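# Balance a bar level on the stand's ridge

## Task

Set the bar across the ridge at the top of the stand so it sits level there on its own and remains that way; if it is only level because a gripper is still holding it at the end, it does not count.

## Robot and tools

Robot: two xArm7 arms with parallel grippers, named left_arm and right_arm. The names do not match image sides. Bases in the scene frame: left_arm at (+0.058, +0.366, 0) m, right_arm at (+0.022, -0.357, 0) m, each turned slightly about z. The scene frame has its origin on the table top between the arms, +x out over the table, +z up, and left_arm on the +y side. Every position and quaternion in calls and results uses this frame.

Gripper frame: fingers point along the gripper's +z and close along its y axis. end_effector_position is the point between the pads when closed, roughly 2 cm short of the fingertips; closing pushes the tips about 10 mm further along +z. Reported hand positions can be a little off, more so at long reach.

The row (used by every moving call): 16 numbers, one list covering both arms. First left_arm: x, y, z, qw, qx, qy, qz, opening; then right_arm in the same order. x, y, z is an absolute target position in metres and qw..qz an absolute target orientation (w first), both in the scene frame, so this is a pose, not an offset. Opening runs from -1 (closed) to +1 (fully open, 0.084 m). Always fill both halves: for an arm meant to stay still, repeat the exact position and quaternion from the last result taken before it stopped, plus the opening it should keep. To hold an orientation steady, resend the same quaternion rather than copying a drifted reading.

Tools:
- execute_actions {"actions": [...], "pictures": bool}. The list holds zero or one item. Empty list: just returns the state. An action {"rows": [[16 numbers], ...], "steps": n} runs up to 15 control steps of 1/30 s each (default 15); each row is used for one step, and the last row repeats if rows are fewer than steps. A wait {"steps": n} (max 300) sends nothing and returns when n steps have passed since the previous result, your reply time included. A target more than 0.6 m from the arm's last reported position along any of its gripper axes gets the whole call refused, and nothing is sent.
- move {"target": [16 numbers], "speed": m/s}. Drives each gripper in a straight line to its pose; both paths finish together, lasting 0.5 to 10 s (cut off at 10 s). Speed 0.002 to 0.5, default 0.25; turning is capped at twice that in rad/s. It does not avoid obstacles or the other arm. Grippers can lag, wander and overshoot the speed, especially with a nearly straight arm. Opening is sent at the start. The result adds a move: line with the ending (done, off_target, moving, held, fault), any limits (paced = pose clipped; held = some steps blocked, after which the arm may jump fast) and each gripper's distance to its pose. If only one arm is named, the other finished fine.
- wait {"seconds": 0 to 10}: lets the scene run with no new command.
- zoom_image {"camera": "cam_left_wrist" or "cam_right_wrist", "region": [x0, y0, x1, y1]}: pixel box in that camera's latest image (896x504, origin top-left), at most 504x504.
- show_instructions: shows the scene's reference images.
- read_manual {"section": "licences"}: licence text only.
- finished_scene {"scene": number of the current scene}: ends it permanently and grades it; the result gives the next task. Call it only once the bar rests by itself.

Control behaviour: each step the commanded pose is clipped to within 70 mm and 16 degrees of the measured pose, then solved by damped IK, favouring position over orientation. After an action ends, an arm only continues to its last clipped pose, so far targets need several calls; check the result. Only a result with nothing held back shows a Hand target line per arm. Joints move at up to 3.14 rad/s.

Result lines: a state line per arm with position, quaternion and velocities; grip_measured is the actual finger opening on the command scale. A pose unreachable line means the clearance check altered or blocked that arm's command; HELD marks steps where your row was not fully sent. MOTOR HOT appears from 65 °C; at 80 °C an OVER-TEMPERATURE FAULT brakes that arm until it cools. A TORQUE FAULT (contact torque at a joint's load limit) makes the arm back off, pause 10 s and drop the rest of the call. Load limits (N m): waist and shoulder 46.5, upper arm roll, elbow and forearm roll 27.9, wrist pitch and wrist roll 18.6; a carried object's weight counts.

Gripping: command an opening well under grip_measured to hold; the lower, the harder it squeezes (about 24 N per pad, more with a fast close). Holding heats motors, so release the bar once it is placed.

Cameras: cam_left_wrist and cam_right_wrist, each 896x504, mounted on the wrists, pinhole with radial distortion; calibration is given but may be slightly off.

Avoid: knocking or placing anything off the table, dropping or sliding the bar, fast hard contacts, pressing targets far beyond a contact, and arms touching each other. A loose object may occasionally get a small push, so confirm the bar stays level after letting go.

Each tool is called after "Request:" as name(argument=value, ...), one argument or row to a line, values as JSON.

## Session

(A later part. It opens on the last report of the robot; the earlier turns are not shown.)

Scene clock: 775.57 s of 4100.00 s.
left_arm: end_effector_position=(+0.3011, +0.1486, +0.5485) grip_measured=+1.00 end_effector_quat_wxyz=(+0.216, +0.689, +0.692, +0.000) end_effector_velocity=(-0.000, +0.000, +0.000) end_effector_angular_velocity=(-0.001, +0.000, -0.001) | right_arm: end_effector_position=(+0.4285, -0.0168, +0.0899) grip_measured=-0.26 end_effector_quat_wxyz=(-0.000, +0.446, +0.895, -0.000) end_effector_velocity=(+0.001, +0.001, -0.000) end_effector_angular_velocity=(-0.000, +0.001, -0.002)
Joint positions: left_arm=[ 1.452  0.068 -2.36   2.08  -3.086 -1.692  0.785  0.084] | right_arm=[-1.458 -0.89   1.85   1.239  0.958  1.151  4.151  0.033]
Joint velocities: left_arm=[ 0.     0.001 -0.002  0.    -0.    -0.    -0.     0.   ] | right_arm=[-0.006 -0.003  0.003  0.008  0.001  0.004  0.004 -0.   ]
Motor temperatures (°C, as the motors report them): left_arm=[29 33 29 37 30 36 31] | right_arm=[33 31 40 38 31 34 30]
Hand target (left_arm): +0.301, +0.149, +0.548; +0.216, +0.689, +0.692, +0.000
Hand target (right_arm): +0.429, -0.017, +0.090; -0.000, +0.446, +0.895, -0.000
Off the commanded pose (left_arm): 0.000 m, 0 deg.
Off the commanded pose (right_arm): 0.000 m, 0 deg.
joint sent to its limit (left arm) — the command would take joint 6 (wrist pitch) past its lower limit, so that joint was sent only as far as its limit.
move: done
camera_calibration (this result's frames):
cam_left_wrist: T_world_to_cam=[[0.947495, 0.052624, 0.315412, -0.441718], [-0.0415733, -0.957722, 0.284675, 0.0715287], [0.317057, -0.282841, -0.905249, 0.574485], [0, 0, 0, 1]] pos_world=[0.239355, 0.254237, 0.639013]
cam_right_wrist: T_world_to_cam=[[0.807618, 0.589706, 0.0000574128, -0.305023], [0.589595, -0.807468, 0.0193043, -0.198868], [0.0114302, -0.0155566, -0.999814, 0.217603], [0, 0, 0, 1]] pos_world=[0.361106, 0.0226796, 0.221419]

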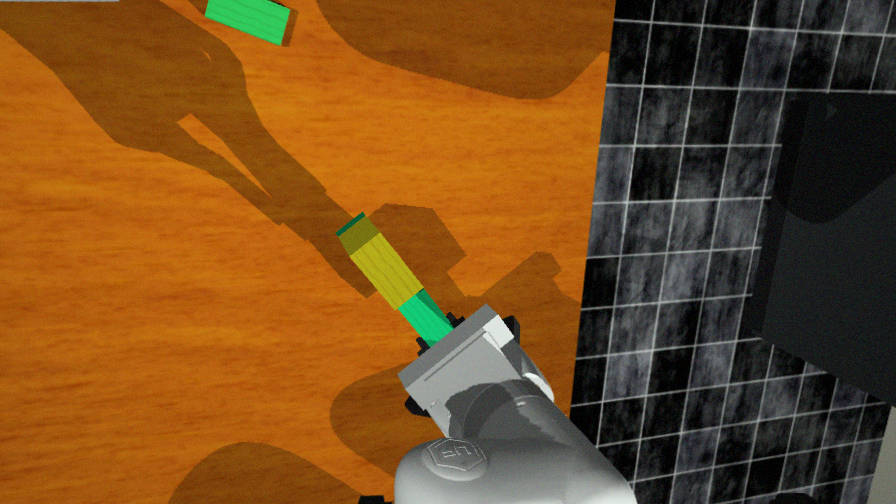

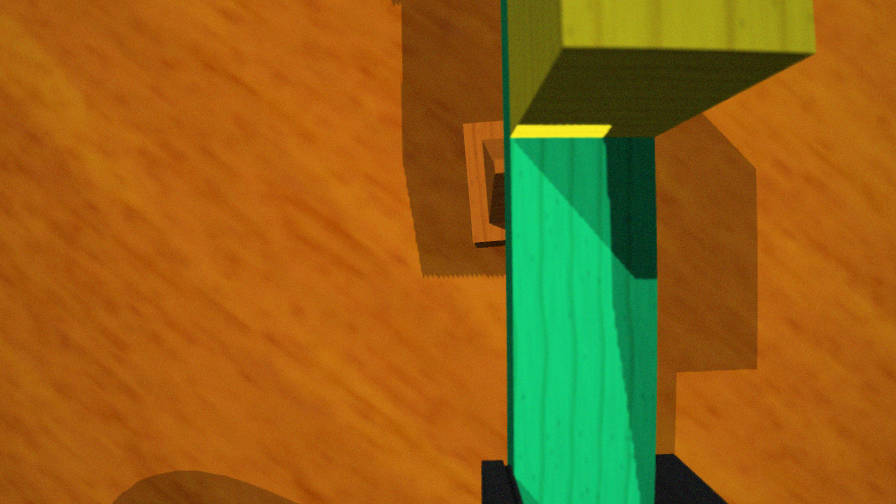

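Request:
move(
  target=[0.3011,0.1486,0.5485,0.216,0.689,0.692,0,1,0.4286,-0.0165,0.079,0,0.446,0.895,0,-0.8],
  speed=0.02,
)

Request:
move(
  target=[0.3011,0.1486,0.5485,0.216,0.689,0.692,0,1,0.4286,-0.0165,0.0735,0,0.446,0.895,0,-0.8],
  speed=0.004,
)

Request:
move(
  target=[0.3011,0.1486,0.5485,0.216,0.689,0.692,0,1,0.4286,-0.0165,0.0735,0,0.446,0.895,0,-0.1],
)

Scene clock: 782.57 s of 4100.00 s.
left_arm: end_effector_position=(+0.3011, +0.1486, +0.5485) grip_measured=+1.00 end_effector_quat_wxyz=(+0.216, +0.689, +0.692, +0.000) end_effector_velocity=(+0.000, +0.000, -0.000) end_effector_angular_velocity=(+0.001, -0.000, +0.001) | right_arm: end_effector_position=(+0.4286, -0.0165, +0.0791) grip_measured=-0.26 end_effector_quat_wxyz=(-0.000, +0.446, +0.895, -0.000) end_effector_velocity=(+0.002, +0.000, -0.000) end_effector_angular_velocity=(+0.002, -0.004, -0.001)
Joint positions: left_arm=[ 1.452  0.068 -2.36   2.08  -3.086 -1.692  0.785  0.084] | right_arm=[-1.468 -0.903  1.871  1.235  0.976  1.134  4.144  0.033]
Joint velocities: left_arm=[ 0.    -0.001  0.001  0.     0.     0.     0.    -0.   ] | right_arm=[-0.002 -0.002  0.001  0.001  0.004 -0.005 -0.001 -0.   ]
Motor temperatures (°C, as the motors report them): left_arm=[29 33 29 37 30 36 31] | right_arm=[33 31 41 39 31 34 30]
Hand target (left_arm): +0.301, +0.149, +0.548; +0.216, +0.689, +0.692, +0.000
Hand target (right_arm): +0.429, -0.016, +0.079; -0.000, +0.446, +0.895, +0.000
Off the commanded pose (left_arm): 0.000 m, 0 deg.
Off the commanded pose (right_arm): 0.000 m, 0 deg.
joint sent to its limit (left arm) — the command would take joint 6 (wrist pitch) past its lower limit, so that joint was sent only as far as its limit.
After step 90, 3.20 s passed at rest.
move: done
camera_calibration (this result's frames):
cam_left_wrist: T_world_to_cam=[[0.947495, 0.0526239, 0.315412, -0.441718], [-0.0415735, -0.957722, 0.284675, 0.0715287], [0.317058, -0.282841, -0.905249, 0.574485], [0, 0, 0, 1]] pos_world=[0.239355, 0.254237, 0.639013]
cam_right_wrist: T_world_to_cam=[[0.807643, 0.589671, 0.000242681, -0.305327], [0.589556, -0.807493, 0.0194381, -0.198408], [0.0116581, -0.015556, -0.999811, 0.206675], [0, 0, 0, 1]] pos_world=[0.361159, 0.0230449, 0.210567]

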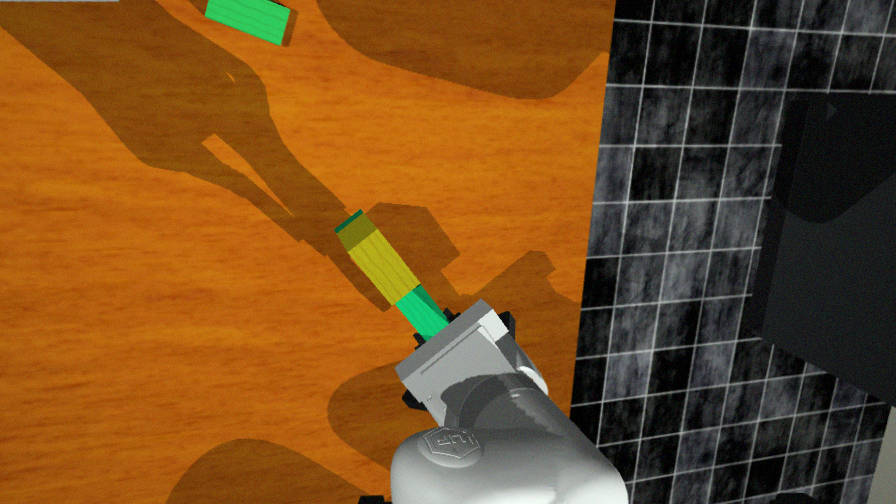

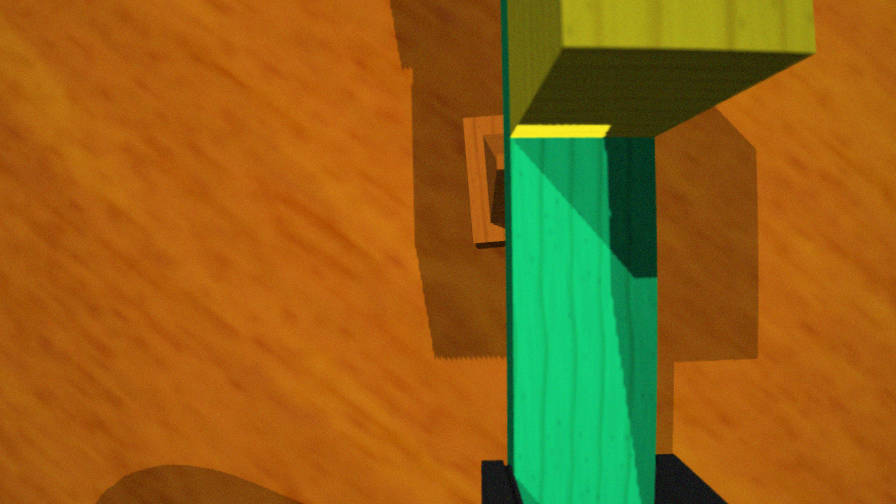

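Scene clock: 784.20 s of 4100.00 s.
left_arm: end_effector_position=(+0.3011, +0.1486, +0.5485) grip_measured=+1.00 end_effector_quat_wxyz=(+0.216, +0.689, +0.692, +0.000) end_effector_velocity=(-0.000, +0.000, +0.001) end_effector_angular_velocity=(-0.003, -0.000, -0.002) | right_arm: end_effector_position=(+0.4289, -0.0164, +0.0739) grip_measured=-0.26 end_effector_quat_wxyz=(+0.000, +0.446, +0.895, +0.000) end_effector_velocity=(-0.001, -0.000, -0.001) end_effector_angular_velocity=(-0.001, +0.001, -0.000)
Joint positions: left_arm=[ 1.452  0.068 -2.36   2.08  -3.086 -1.692  0.785  0.084] | right_arm=[-1.473 -0.91   1.88   1.233  0.985  1.125  4.139  0.033]
Joint velocities: left_arm=[-0.001  0.003 -0.     0.    -0.     0.     0.001 -0.   ] | right_arm=[-0.    -0.002  0.002 -0.001  0.002 -0.    -0.     0.   ]
Motor temperatures (°C, as the motors report them): left_arm=[29 33 29 37 30 36 31] | right_arm=[33 31 41 39 31 34 30]
Hand target (left_arm): +0.301, +0.149, +0.548; +0.216, +0.689, +0.692, +0.000
Hand target (right_arm): +0.429, -0.016, +0.073; -0.000, +0.446, +0.895, +0.000
Off the commanded pose (left_arm): 0.000 m, 0 deg.
Off the commanded pose (right_arm): 0.001 m, 0 deg.
joint sent to its limit (left arm) — the command would take joint 6 (wrist pitch) past its lower limit, so that joint was sent only as far as its limit.
move: done
camera_calibration (this result's frames):
cam_left_wrist: T_world_to_cam=[[0.947495, 0.0526237, 0.315411, -0.441718], [-0.0415734, -0.957722, 0.284675, 0.0715287], [0.317057, -0.28284, -0.905249, 0.574485], [0, 0, 0, 1]] pos_world=[0.239355, 0.254237, 0.639013]
cam_right_wrist: T_world_to_cam=[[0.807727, 0.589556, 0.00105691, -0.305658], [0.58943, -0.807589, 0.0192831, -0.198349], [0.012222, -0.0149525, -0.999814, 0.20128], [0, 0, 0, 1]] pos_world=[0.361341, 0.0230281, 0.205391]

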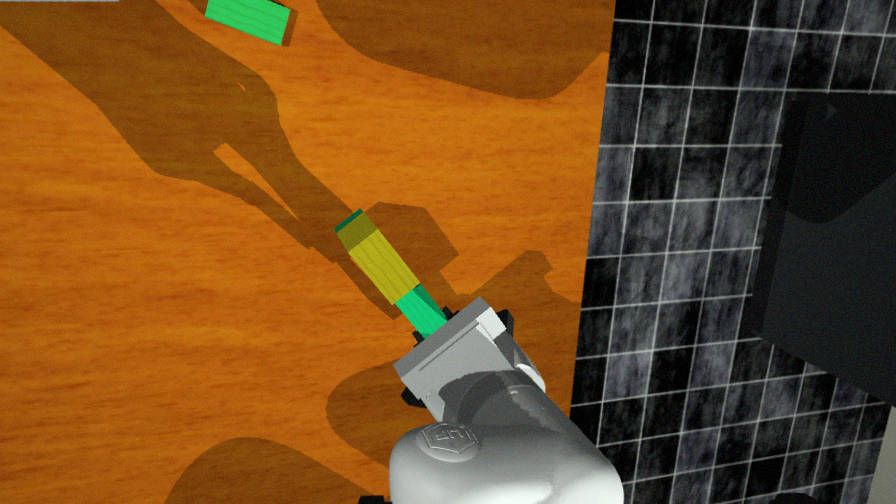

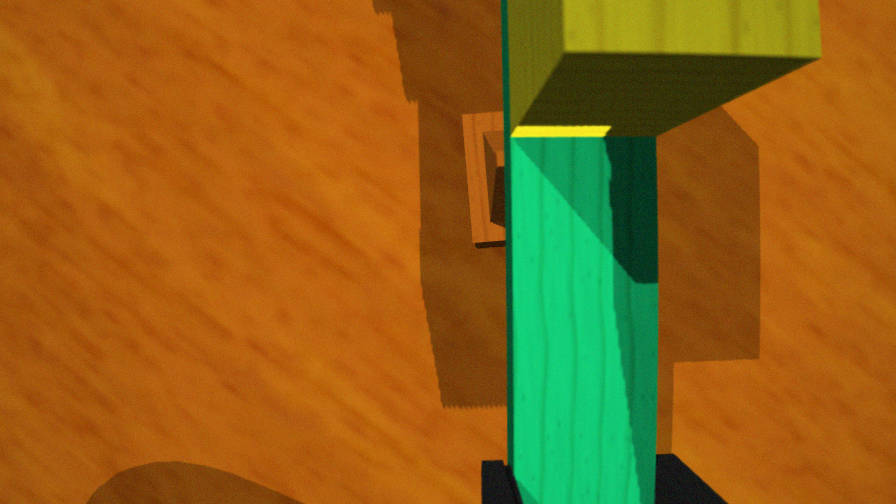

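Scene clock: 784.90 s of 4100.00 s.
left_arm: end_effector_position=(+0.3011, +0.1486, +0.5485) grip_measured=+1.00 end_effector_quat_wxyz=(+0.216, +0.689, +0.692, +0.000) end_effector_velocity=(-0.001, -0.001, -0.000) end_effector_angular_velocity=(+0.002, -0.000, -0.003) | right_arm: end_effector_position=(+0.4286, -0.0165, +0.0735) grip_measured=-0.11 end_effector_quat_wxyz=(+0.000, +0.446, +0.895, -0.000) end_effector_velocity=(+0.000, +0.000, +0.000) end_effector_angular_velocity=(+0.001, -0.001, -0.000)
Joint positions: left_arm=[ 1.452  0.068 -2.36   2.08  -3.086 -1.692  0.785  0.084] | right_arm=[-1.473 -0.91   1.881  1.232  0.985  1.125  4.139  0.039]
Joint velocities: left_arm=[-0.    -0.001 -0.002 -0.     0.    -0.     0.001  0.   ] | right_arm=[ 0.     0.002  0.    -0.    -0.001 -0.002  0.001  0.   ]
Motor temperatures (°C, as the motors report them): left_arm=[29 33 29 37 30 36 31] | right_arm=[33 31 41 39 31 34 30]
Hand target (left_arm): +0.301, +0.149, +0.548; +0.216, +0.689, +0.692, +0.000
Hand target (right_arm): +0.429, -0.016, +0.073; -0.000, +0.446, +0.895, +0.000
Off the commanded pose (left_arm): 0.000 m, 0 deg.
Off the commanded pose (right_arm): 0.000 m, 0 deg.
joint sent to its limit (left arm) — the command would take joint 6 (wrist pitch) past its lower limit, so that joint was sent only as far as its limit.
move: done
camera_calibration (this result's frames):
cam_left_wrist: T_world_to_cam=[[0.947495, 0.0526236, 0.315411, -0.441718], [-0.0415736, -0.957722, 0.284674, 0.0715288], [0.317057, -0.28284, -0.905249, 0.574485], [0, 0, 0, 1]] pos_world=[0.239355, 0.254237, 0.639013]
cam_right_wrist: T_world_to_cam=[[0.807648, 0.589664, 0.000238599, -0.305313], [0.589549, -0.807498, 0.0194841, -0.198307], [0.0116817, -0.0155956, -0.99981, 0.201042], [0, 0, 0, 1]] pos_world=[0.361148, 0.0230349, 0.204941]

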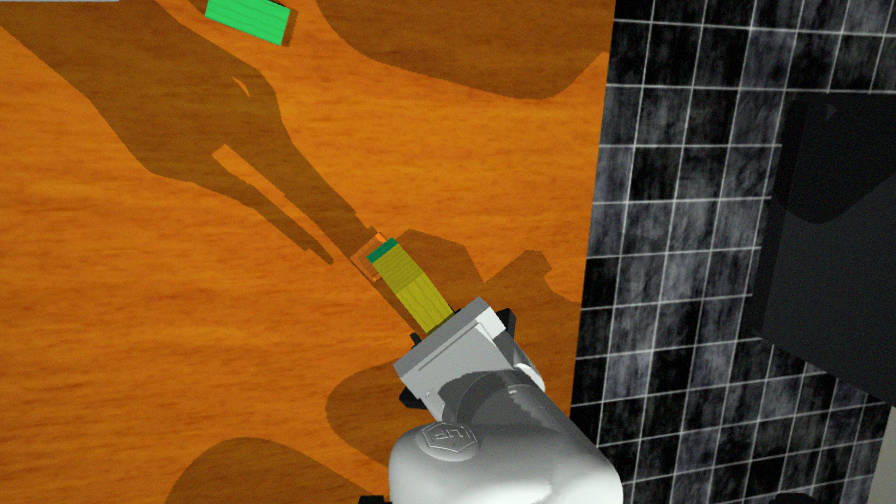

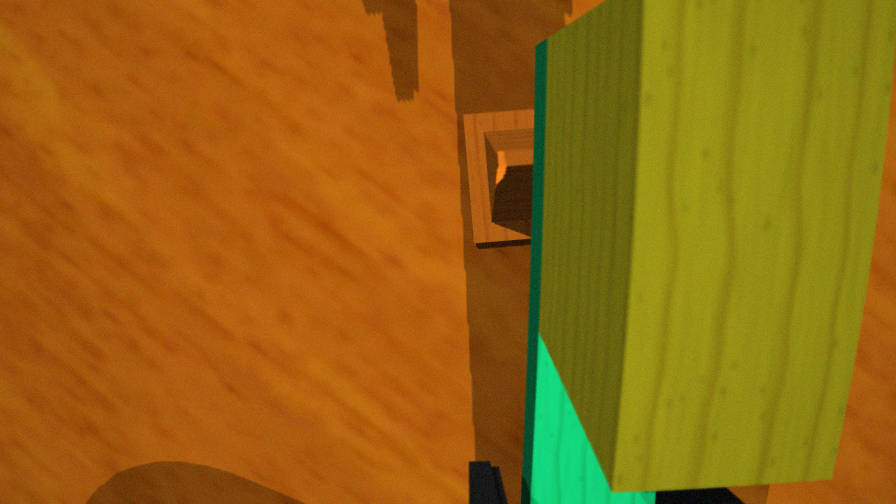

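Request:
move(
  target=[0.3011,0.1486,0.5485,0.216,0.689,0.692,0,1,0.4286,-0.0165,0.13,0,0.446,0.895,0,1],
  speed=0.05,
)

Request:
move(
  target=[0.3011,0.1486,0.5485,0.216,0.689,0.692,0,1,0.451,-0.044,0.13,0,0.446,0.895,0,1],
  speed=0.08,
)

Request:
move(
  target=[0.3011,0.1486,0.5485,0.216,0.689,0.692,0,1,0.451,-0.044,0.036,0,0.446,0.895,0,1],
  speed=0.05,
)

Request:
move(
  target=[0.3011,0.1486,0.5485,0.216,0.689,0.692,0,1,0.451,-0.044,0.036,0,0.446,0.895,0,-0.8],
)

Scene clock: 794.63 s of 4100.00 s.
left_arm: end_effector_position=(+0.3011, +0.1486, +0.5485) grip_measured=+1.00 end_effector_quat_wxyz=(+0.216, +0.689, +0.692, -0.000) end_effector_velocity=(-0.000, -0.000, -0.001) end_effector_angular_velocity=(+0.003, +0.000, -0.000) | right_arm: end_effector_position=(+0.4285, -0.0166, +0.1298) grip_measured=+1.00 end_effector_quat_wxyz=(+0.000, +0.446, +0.895, -0.000) end_effector_velocity=(-0.001, +0.001, +0.001) end_effector_angular_velocity=(+0.001, +0.000, +0.002)
Joint positions: left_arm=[ 1.452  0.068 -2.36   2.08  -3.086 -1.692  0.785  0.084] | right_arm=[-1.426 -0.844  1.778  1.269  0.893  1.219  4.183  0.084]
Joint velocities: left_arm=[-0.001 -0.002  0.001 -0.    -0.    -0.001  0.001 -0.   ] | right_arm=[ 0.003  0.003 -0.002  0.001 -0.002  0.002  0.001  0.   ]
Motor temperatures (°C, as the motors report them): left_arm=[29 33 29 37 30 36 31] | right_arm=[33 31 42 39 31 34 30]
Hand target (left_arm): +0.301, +0.149, +0.548; +0.216, +0.689, +0.692, +0.000
Hand target (right_arm): +0.429, -0.017, +0.130; +0.000, +0.446, +0.895, -0.000
Off the commanded pose (left_arm): 0.000 m, 0 deg.
Off the commanded pose (right_arm): 0.000 m, 0 deg.
joint sent to its limit (left arm) — the command would take joint 6 (wrist pitch) past its lower limit, so that joint was sent only as far as its limit.
After step 90, 5.27 s passed at rest.
move: done
camera_calibration (this result's frames):
cam_left_wrist: T_world_to_cam=[[0.947495, 0.0526235, 0.315411, -0.441718], [-0.0415734, -0.957722, 0.284674, 0.0715288], [0.317057, -0.28284, -0.905249, 0.574486], [0, 0, 0, 1]] pos_world=[0.239355, 0.254237, 0.639013]
cam_right_wrist: T_world_to_cam=[[0.807618, 0.589706, -0.0000209155, -0.305128], [0.589593, -0.807461, 0.0196614, -0.199442], [0.0115775, -0.0158912, -0.999807, 0.257384], [0, 0, 0, 1]] pos_world=[0.361036, 0.0229842, 0.261249]

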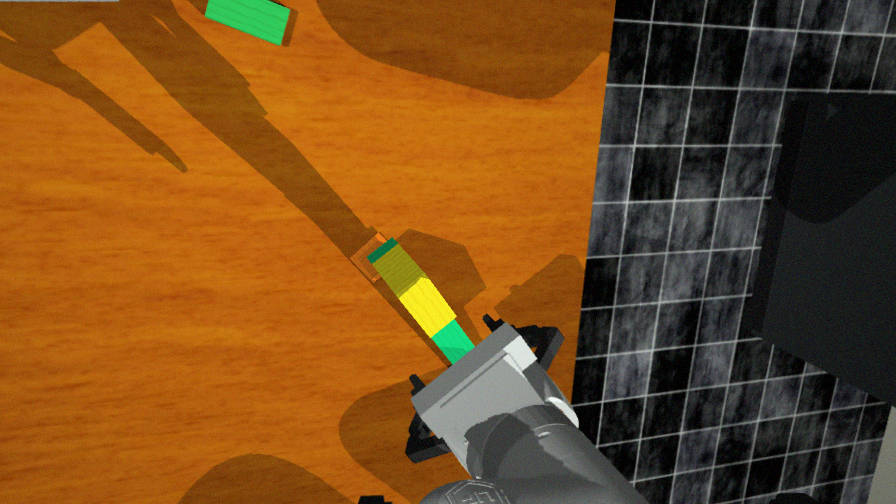

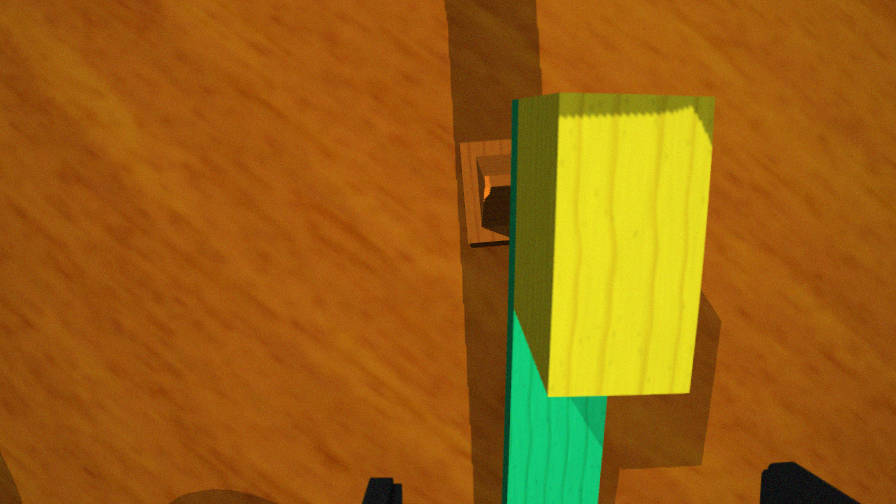

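Scene clock: 795.43 s of 4100.00 s.
left_arm: end_effector_position=(+0.3011, +0.1486, +0.5485) grip_measured=+1.00 end_effector_quat_wxyz=(+0.216, +0.689, +0.692, +0.000) end_effector_velocity=(+0.000, +0.000, -0.000) end_effector_angular_velocity=(+0.001, +0.000, +0.000) | right_arm: end_effector_position=(+0.4507, -0.0437, +0.1299) grip_measured=+1.00 end_effector_quat_wxyz=(-0.000, +0.446, +0.895, -0.000) end_effector_velocity=(-0.001, +0.002, -0.001) end_effector_angular_velocity=(+0.002, +0.002, +0.007)
Joint positions: left_arm=[ 1.452  0.068 -2.36   2.08  -3.086 -1.692  0.785  0.084] | right_arm=[-1.497 -0.84   1.783  1.272  0.888  1.217  4.119  0.084]
Joint velocities: left_arm=[-0.001 -0.     0.001  0.     0.    -0.     0.     0.   ] | right_arm=[-0.001  0.001  0.004  0.002  0.001  0.    -0.004  0.   ]
Motor temperatures (°C, as the motors report them): left_arm=[29 33 29 37 30 36 31] | right_arm=[33 31 42 39 31 34 30]
Hand target (left_arm): +0.301, +0.149, +0.548; +0.216, +0.689, +0.692, +0.000
Hand target (right_arm): +0.451, -0.044, +0.130; +0.000, +0.446, +0.895, -0.000
Off the commanded pose (left_arm): 0.000 m, 0 deg.
Off the commanded pose (right_arm): 0.000 m, 0 deg.
joint sent to its limit (left arm) — the command would take joint 6 (wrist pitch) past its lower limit, so that joint was sent only as far as its limit.
move: done
camera_calibration (this result's frames):
cam_left_wrist: T_world_to_cam=[[0.947495, 0.0526237, 0.315411, -0.441718], [-0.0415731, -0.957723, 0.284674, 0.071529], [0.317057, -0.28284, -0.90525, 0.574486], [0, 0, 0, 1]] pos_world=[0.239355, 0.254237, 0.639013]
cam_right_wrist: T_world_to_cam=[[0.807256, 0.590201, 0.000121069, -0.306935], [0.590087, -0.807104, 0.0195294, -0.234589], [0.011624, -0.0156938, -0.999809, 0.256806], [0, 0, 0, 1]] pos_world=[0.383218, -0.00415391, 0.261375]

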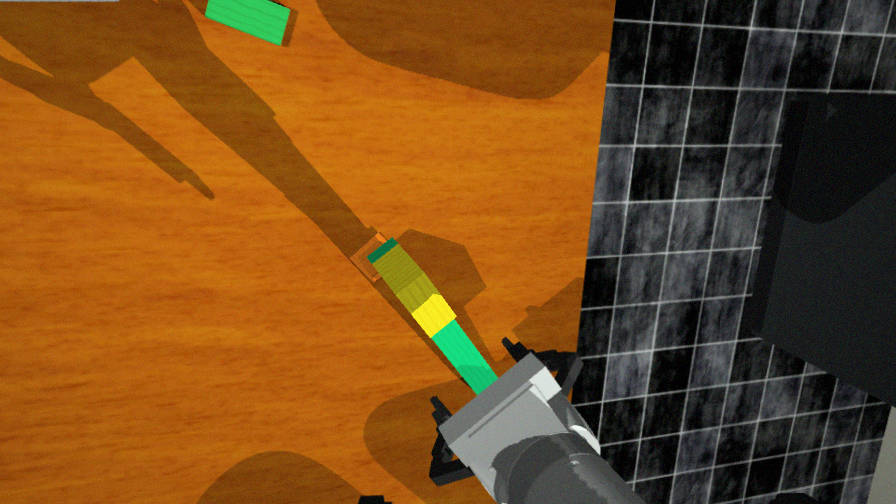

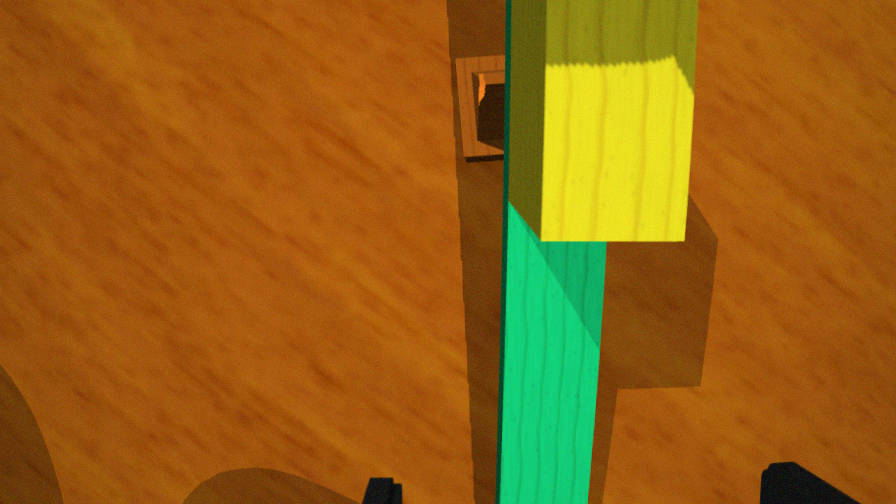

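Scene clock: 797.63 s of 4100.00 s.
left_arm: end_effector_position=(+0.3011, +0.1486, +0.5485) grip_measured=+1.00 end_effector_quat_wxyz=(+0.216, +0.689, +0.692, +0.000) end_effector_velocity=(-0.000, -0.000, -0.000) end_effector_angular_velocity=(+0.001, -0.000, -0.001) | right_arm: end_effector_position=(+0.4512, -0.0439, +0.0361) grip_measured=+1.00 end_effector_quat_wxyz=(-0.000, +0.446, +0.895, +0.000) end_effector_velocity=(-0.000, +0.001, -0.001) end_effector_angular_velocity=(+0.001, -0.000, +0.002)
Joint positions: left_arm=[ 1.452  0.068 -2.36   2.08  -3.086 -1.692  0.785  0.084] | right_arm=[-1.581 -0.957  1.959  1.228  1.046  1.065  4.046  0.084]
Joint velocities: left_arm=[ 0.001 -0.001 -0.002 -0.    -0.     0.     0.001  0.   ] | right_arm=[ 0.    -0.001  0.002  0.001  0.003 -0.001 -0.001  0.   ]
Motor temperatures (°C, as the motors report them): left_arm=[29 33 29 37 30 36 31] | right_arm=[33 31 42 39 31 34 30]
Hand target (left_arm): +0.301, +0.149, +0.548; +0.216, +0.689, +0.692, +0.000
Hand target (right_arm): +0.451, -0.044, +0.036; -0.000, +0.446, +0.895, +0.000
Off the commanded pose (left_arm): 0.000 m, 0 deg.
Off the commanded pose (right_arm): 0.000 m, 0 deg.
joint sent to its limit (left arm) — the command would take joint 6 (wrist pitch) past its lower limit, so that joint was sent only as far as its limit.
move: done
camera_calibration (this result's frames):
cam_left_wrist: T_world_to_cam=[[0.947495, 0.0526235, 0.31541, -0.441718], [-0.0415732, -0.957723, 0.284674, 0.071529], [0.317056, -0.28284, -0.90525, 0.574486], [0, 0, 0, 1]] pos_world=[0.239355, 0.254237, 0.639013]
cam_right_wrist: T_world_to_cam=[[0.807678, 0.589624, 0.000543292, -0.307422], [0.589507, -0.807536, 0.0191464, -0.23294], [0.0117279, -0.0151439, -0.999817, 0.163024], [0, 0, 0, 1]] pos_world=[0.383706, -0.00437551, 0.167621]

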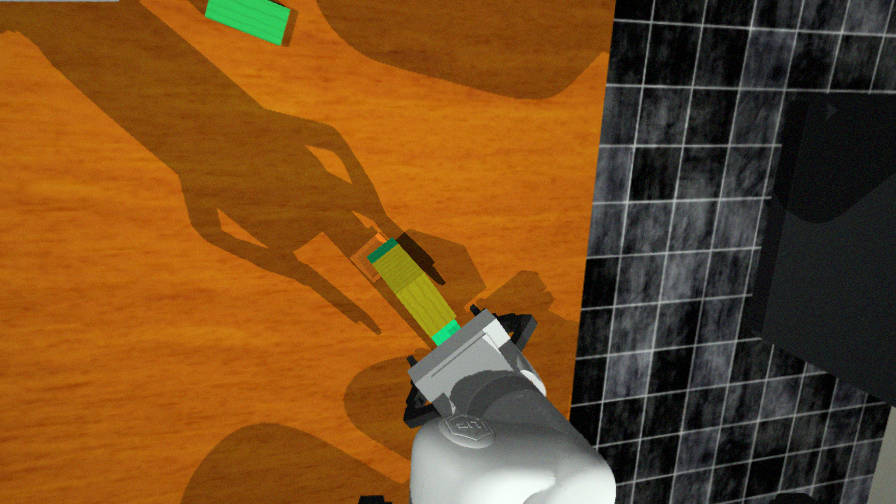

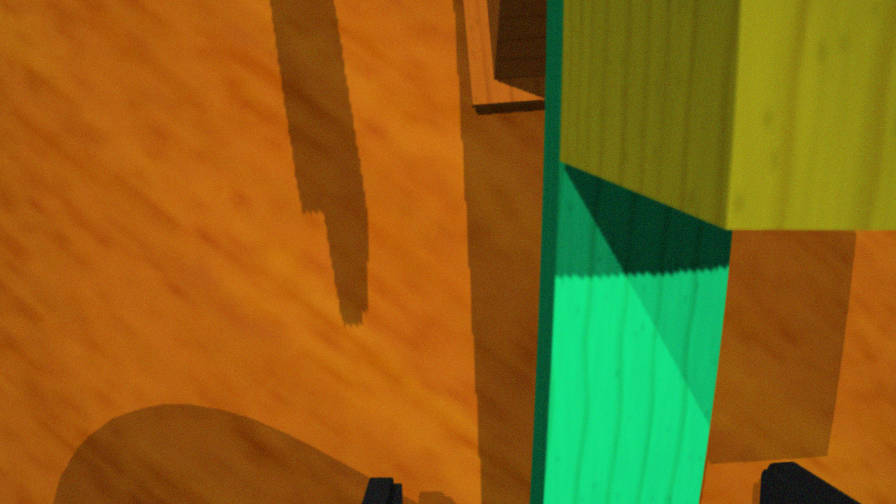

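Scene clock: 798.33 s of 4100.00 s.
left_arm: end_effector_position=(+0.3011, +0.1486, +0.5485) grip_measured=+1.00 end_effector_quat_wxyz=(+0.216, +0.689, +0.692, -0.000) end_effector_velocity=(+0.000, +0.001, +0.000) end_effector_angular_velocity=(-0.002, +0.000, +0.001) | right_arm: end_effector_position=(+0.4512, -0.0440, +0.0362) grip_measured=-0.25 end_effector_quat_wxyz=(+0.000, +0.446, +0.895, +0.000) end_effector_velocity=(+0.000, +0.000, -0.000) end_effector_angular_velocity=(-0.000, -0.002, +0.001)
Joint positions: left_arm=[ 1.452  0.068 -2.36   2.08  -3.086 -1.692  0.785  0.084] | right_arm=[-1.581 -0.957  1.958  1.228  1.046  1.064  4.046  0.033]
Joint velocities: left_arm=[-0.     0.002  0.001  0.     0.    -0.    -0.    -0.   ] | right_arm=[ 0.    -0.     0.    -0.     0.    -0.002 -0.     0.   ]
Motor temperatures (°C, as the motors report them): left_arm=[29 33 29 37 30 36 31] | right_arm=[33 31 42 39 31 34 30]
Hand target (left_arm): +0.301, +0.149, +0.548; +0.216, +0.689, +0.692, +0.000
Hand target (right_arm): +0.451, -0.044, +0.036; +0.000, +0.446, +0.895, +0.000
Off the commanded pose (left_arm): 0.000 m, 0 deg.
Off the commanded pose (right_arm): 0.000 m, 0 deg.
joint sent to its limit (left arm) — the command would take joint 6 (wrist pitch) past its lower limit, so that joint was sent only as far as its limit.
move: done
camera_calibration (this result's frames):
cam_left_wrist: T_world_to_cam=[[0.947495, 0.0526228, 0.31541, -0.441717], [-0.0415738, -0.957723, 0.284674, 0.0715292], [0.317056, -0.28284, -0.90525, 0.574486], [0, 0, 0, 1]] pos_world=[0.239355, 0.254237, 0.639013]
cam_right_wrist: T_world_to_cam=[[0.80773, 0.589552, 0.000782246, -0.30741], [0.589427, -0.807584, 0.0196206, -0.233068], [0.0121991, -0.0153871, -0.999807, 0.162839], [0, 0, 0, 1]] pos_world=[0.383694, -0.00448235, 0.167621]

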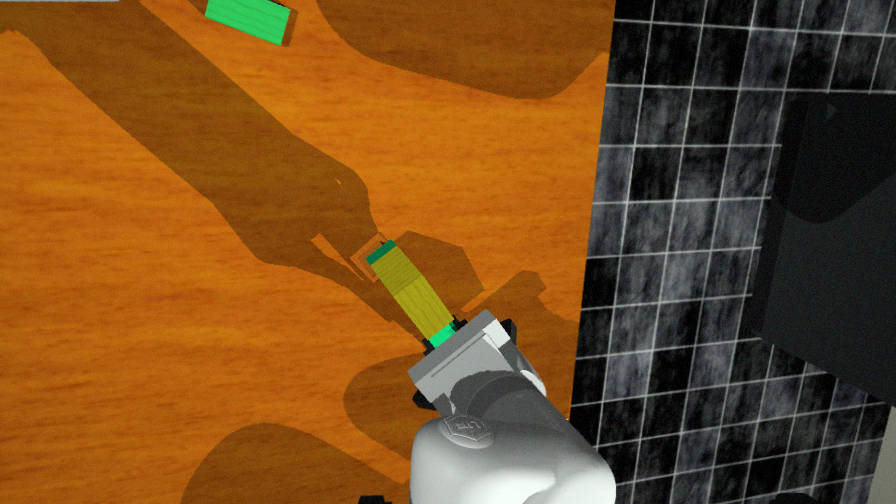

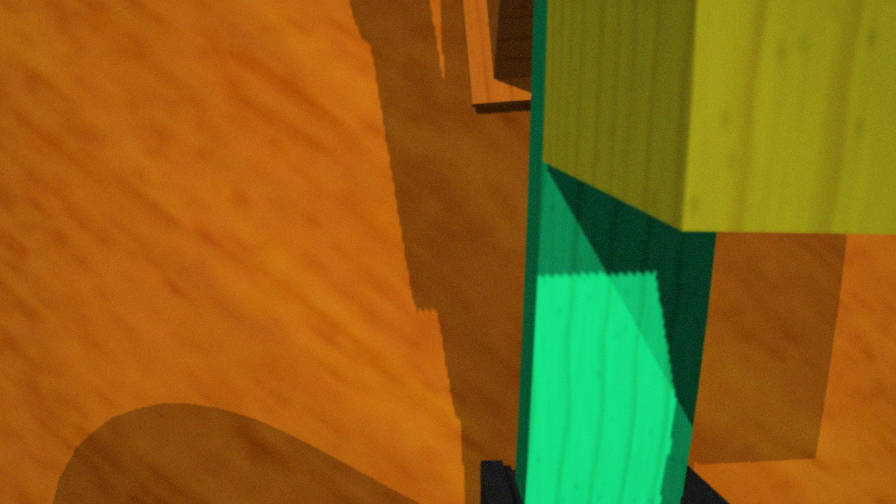

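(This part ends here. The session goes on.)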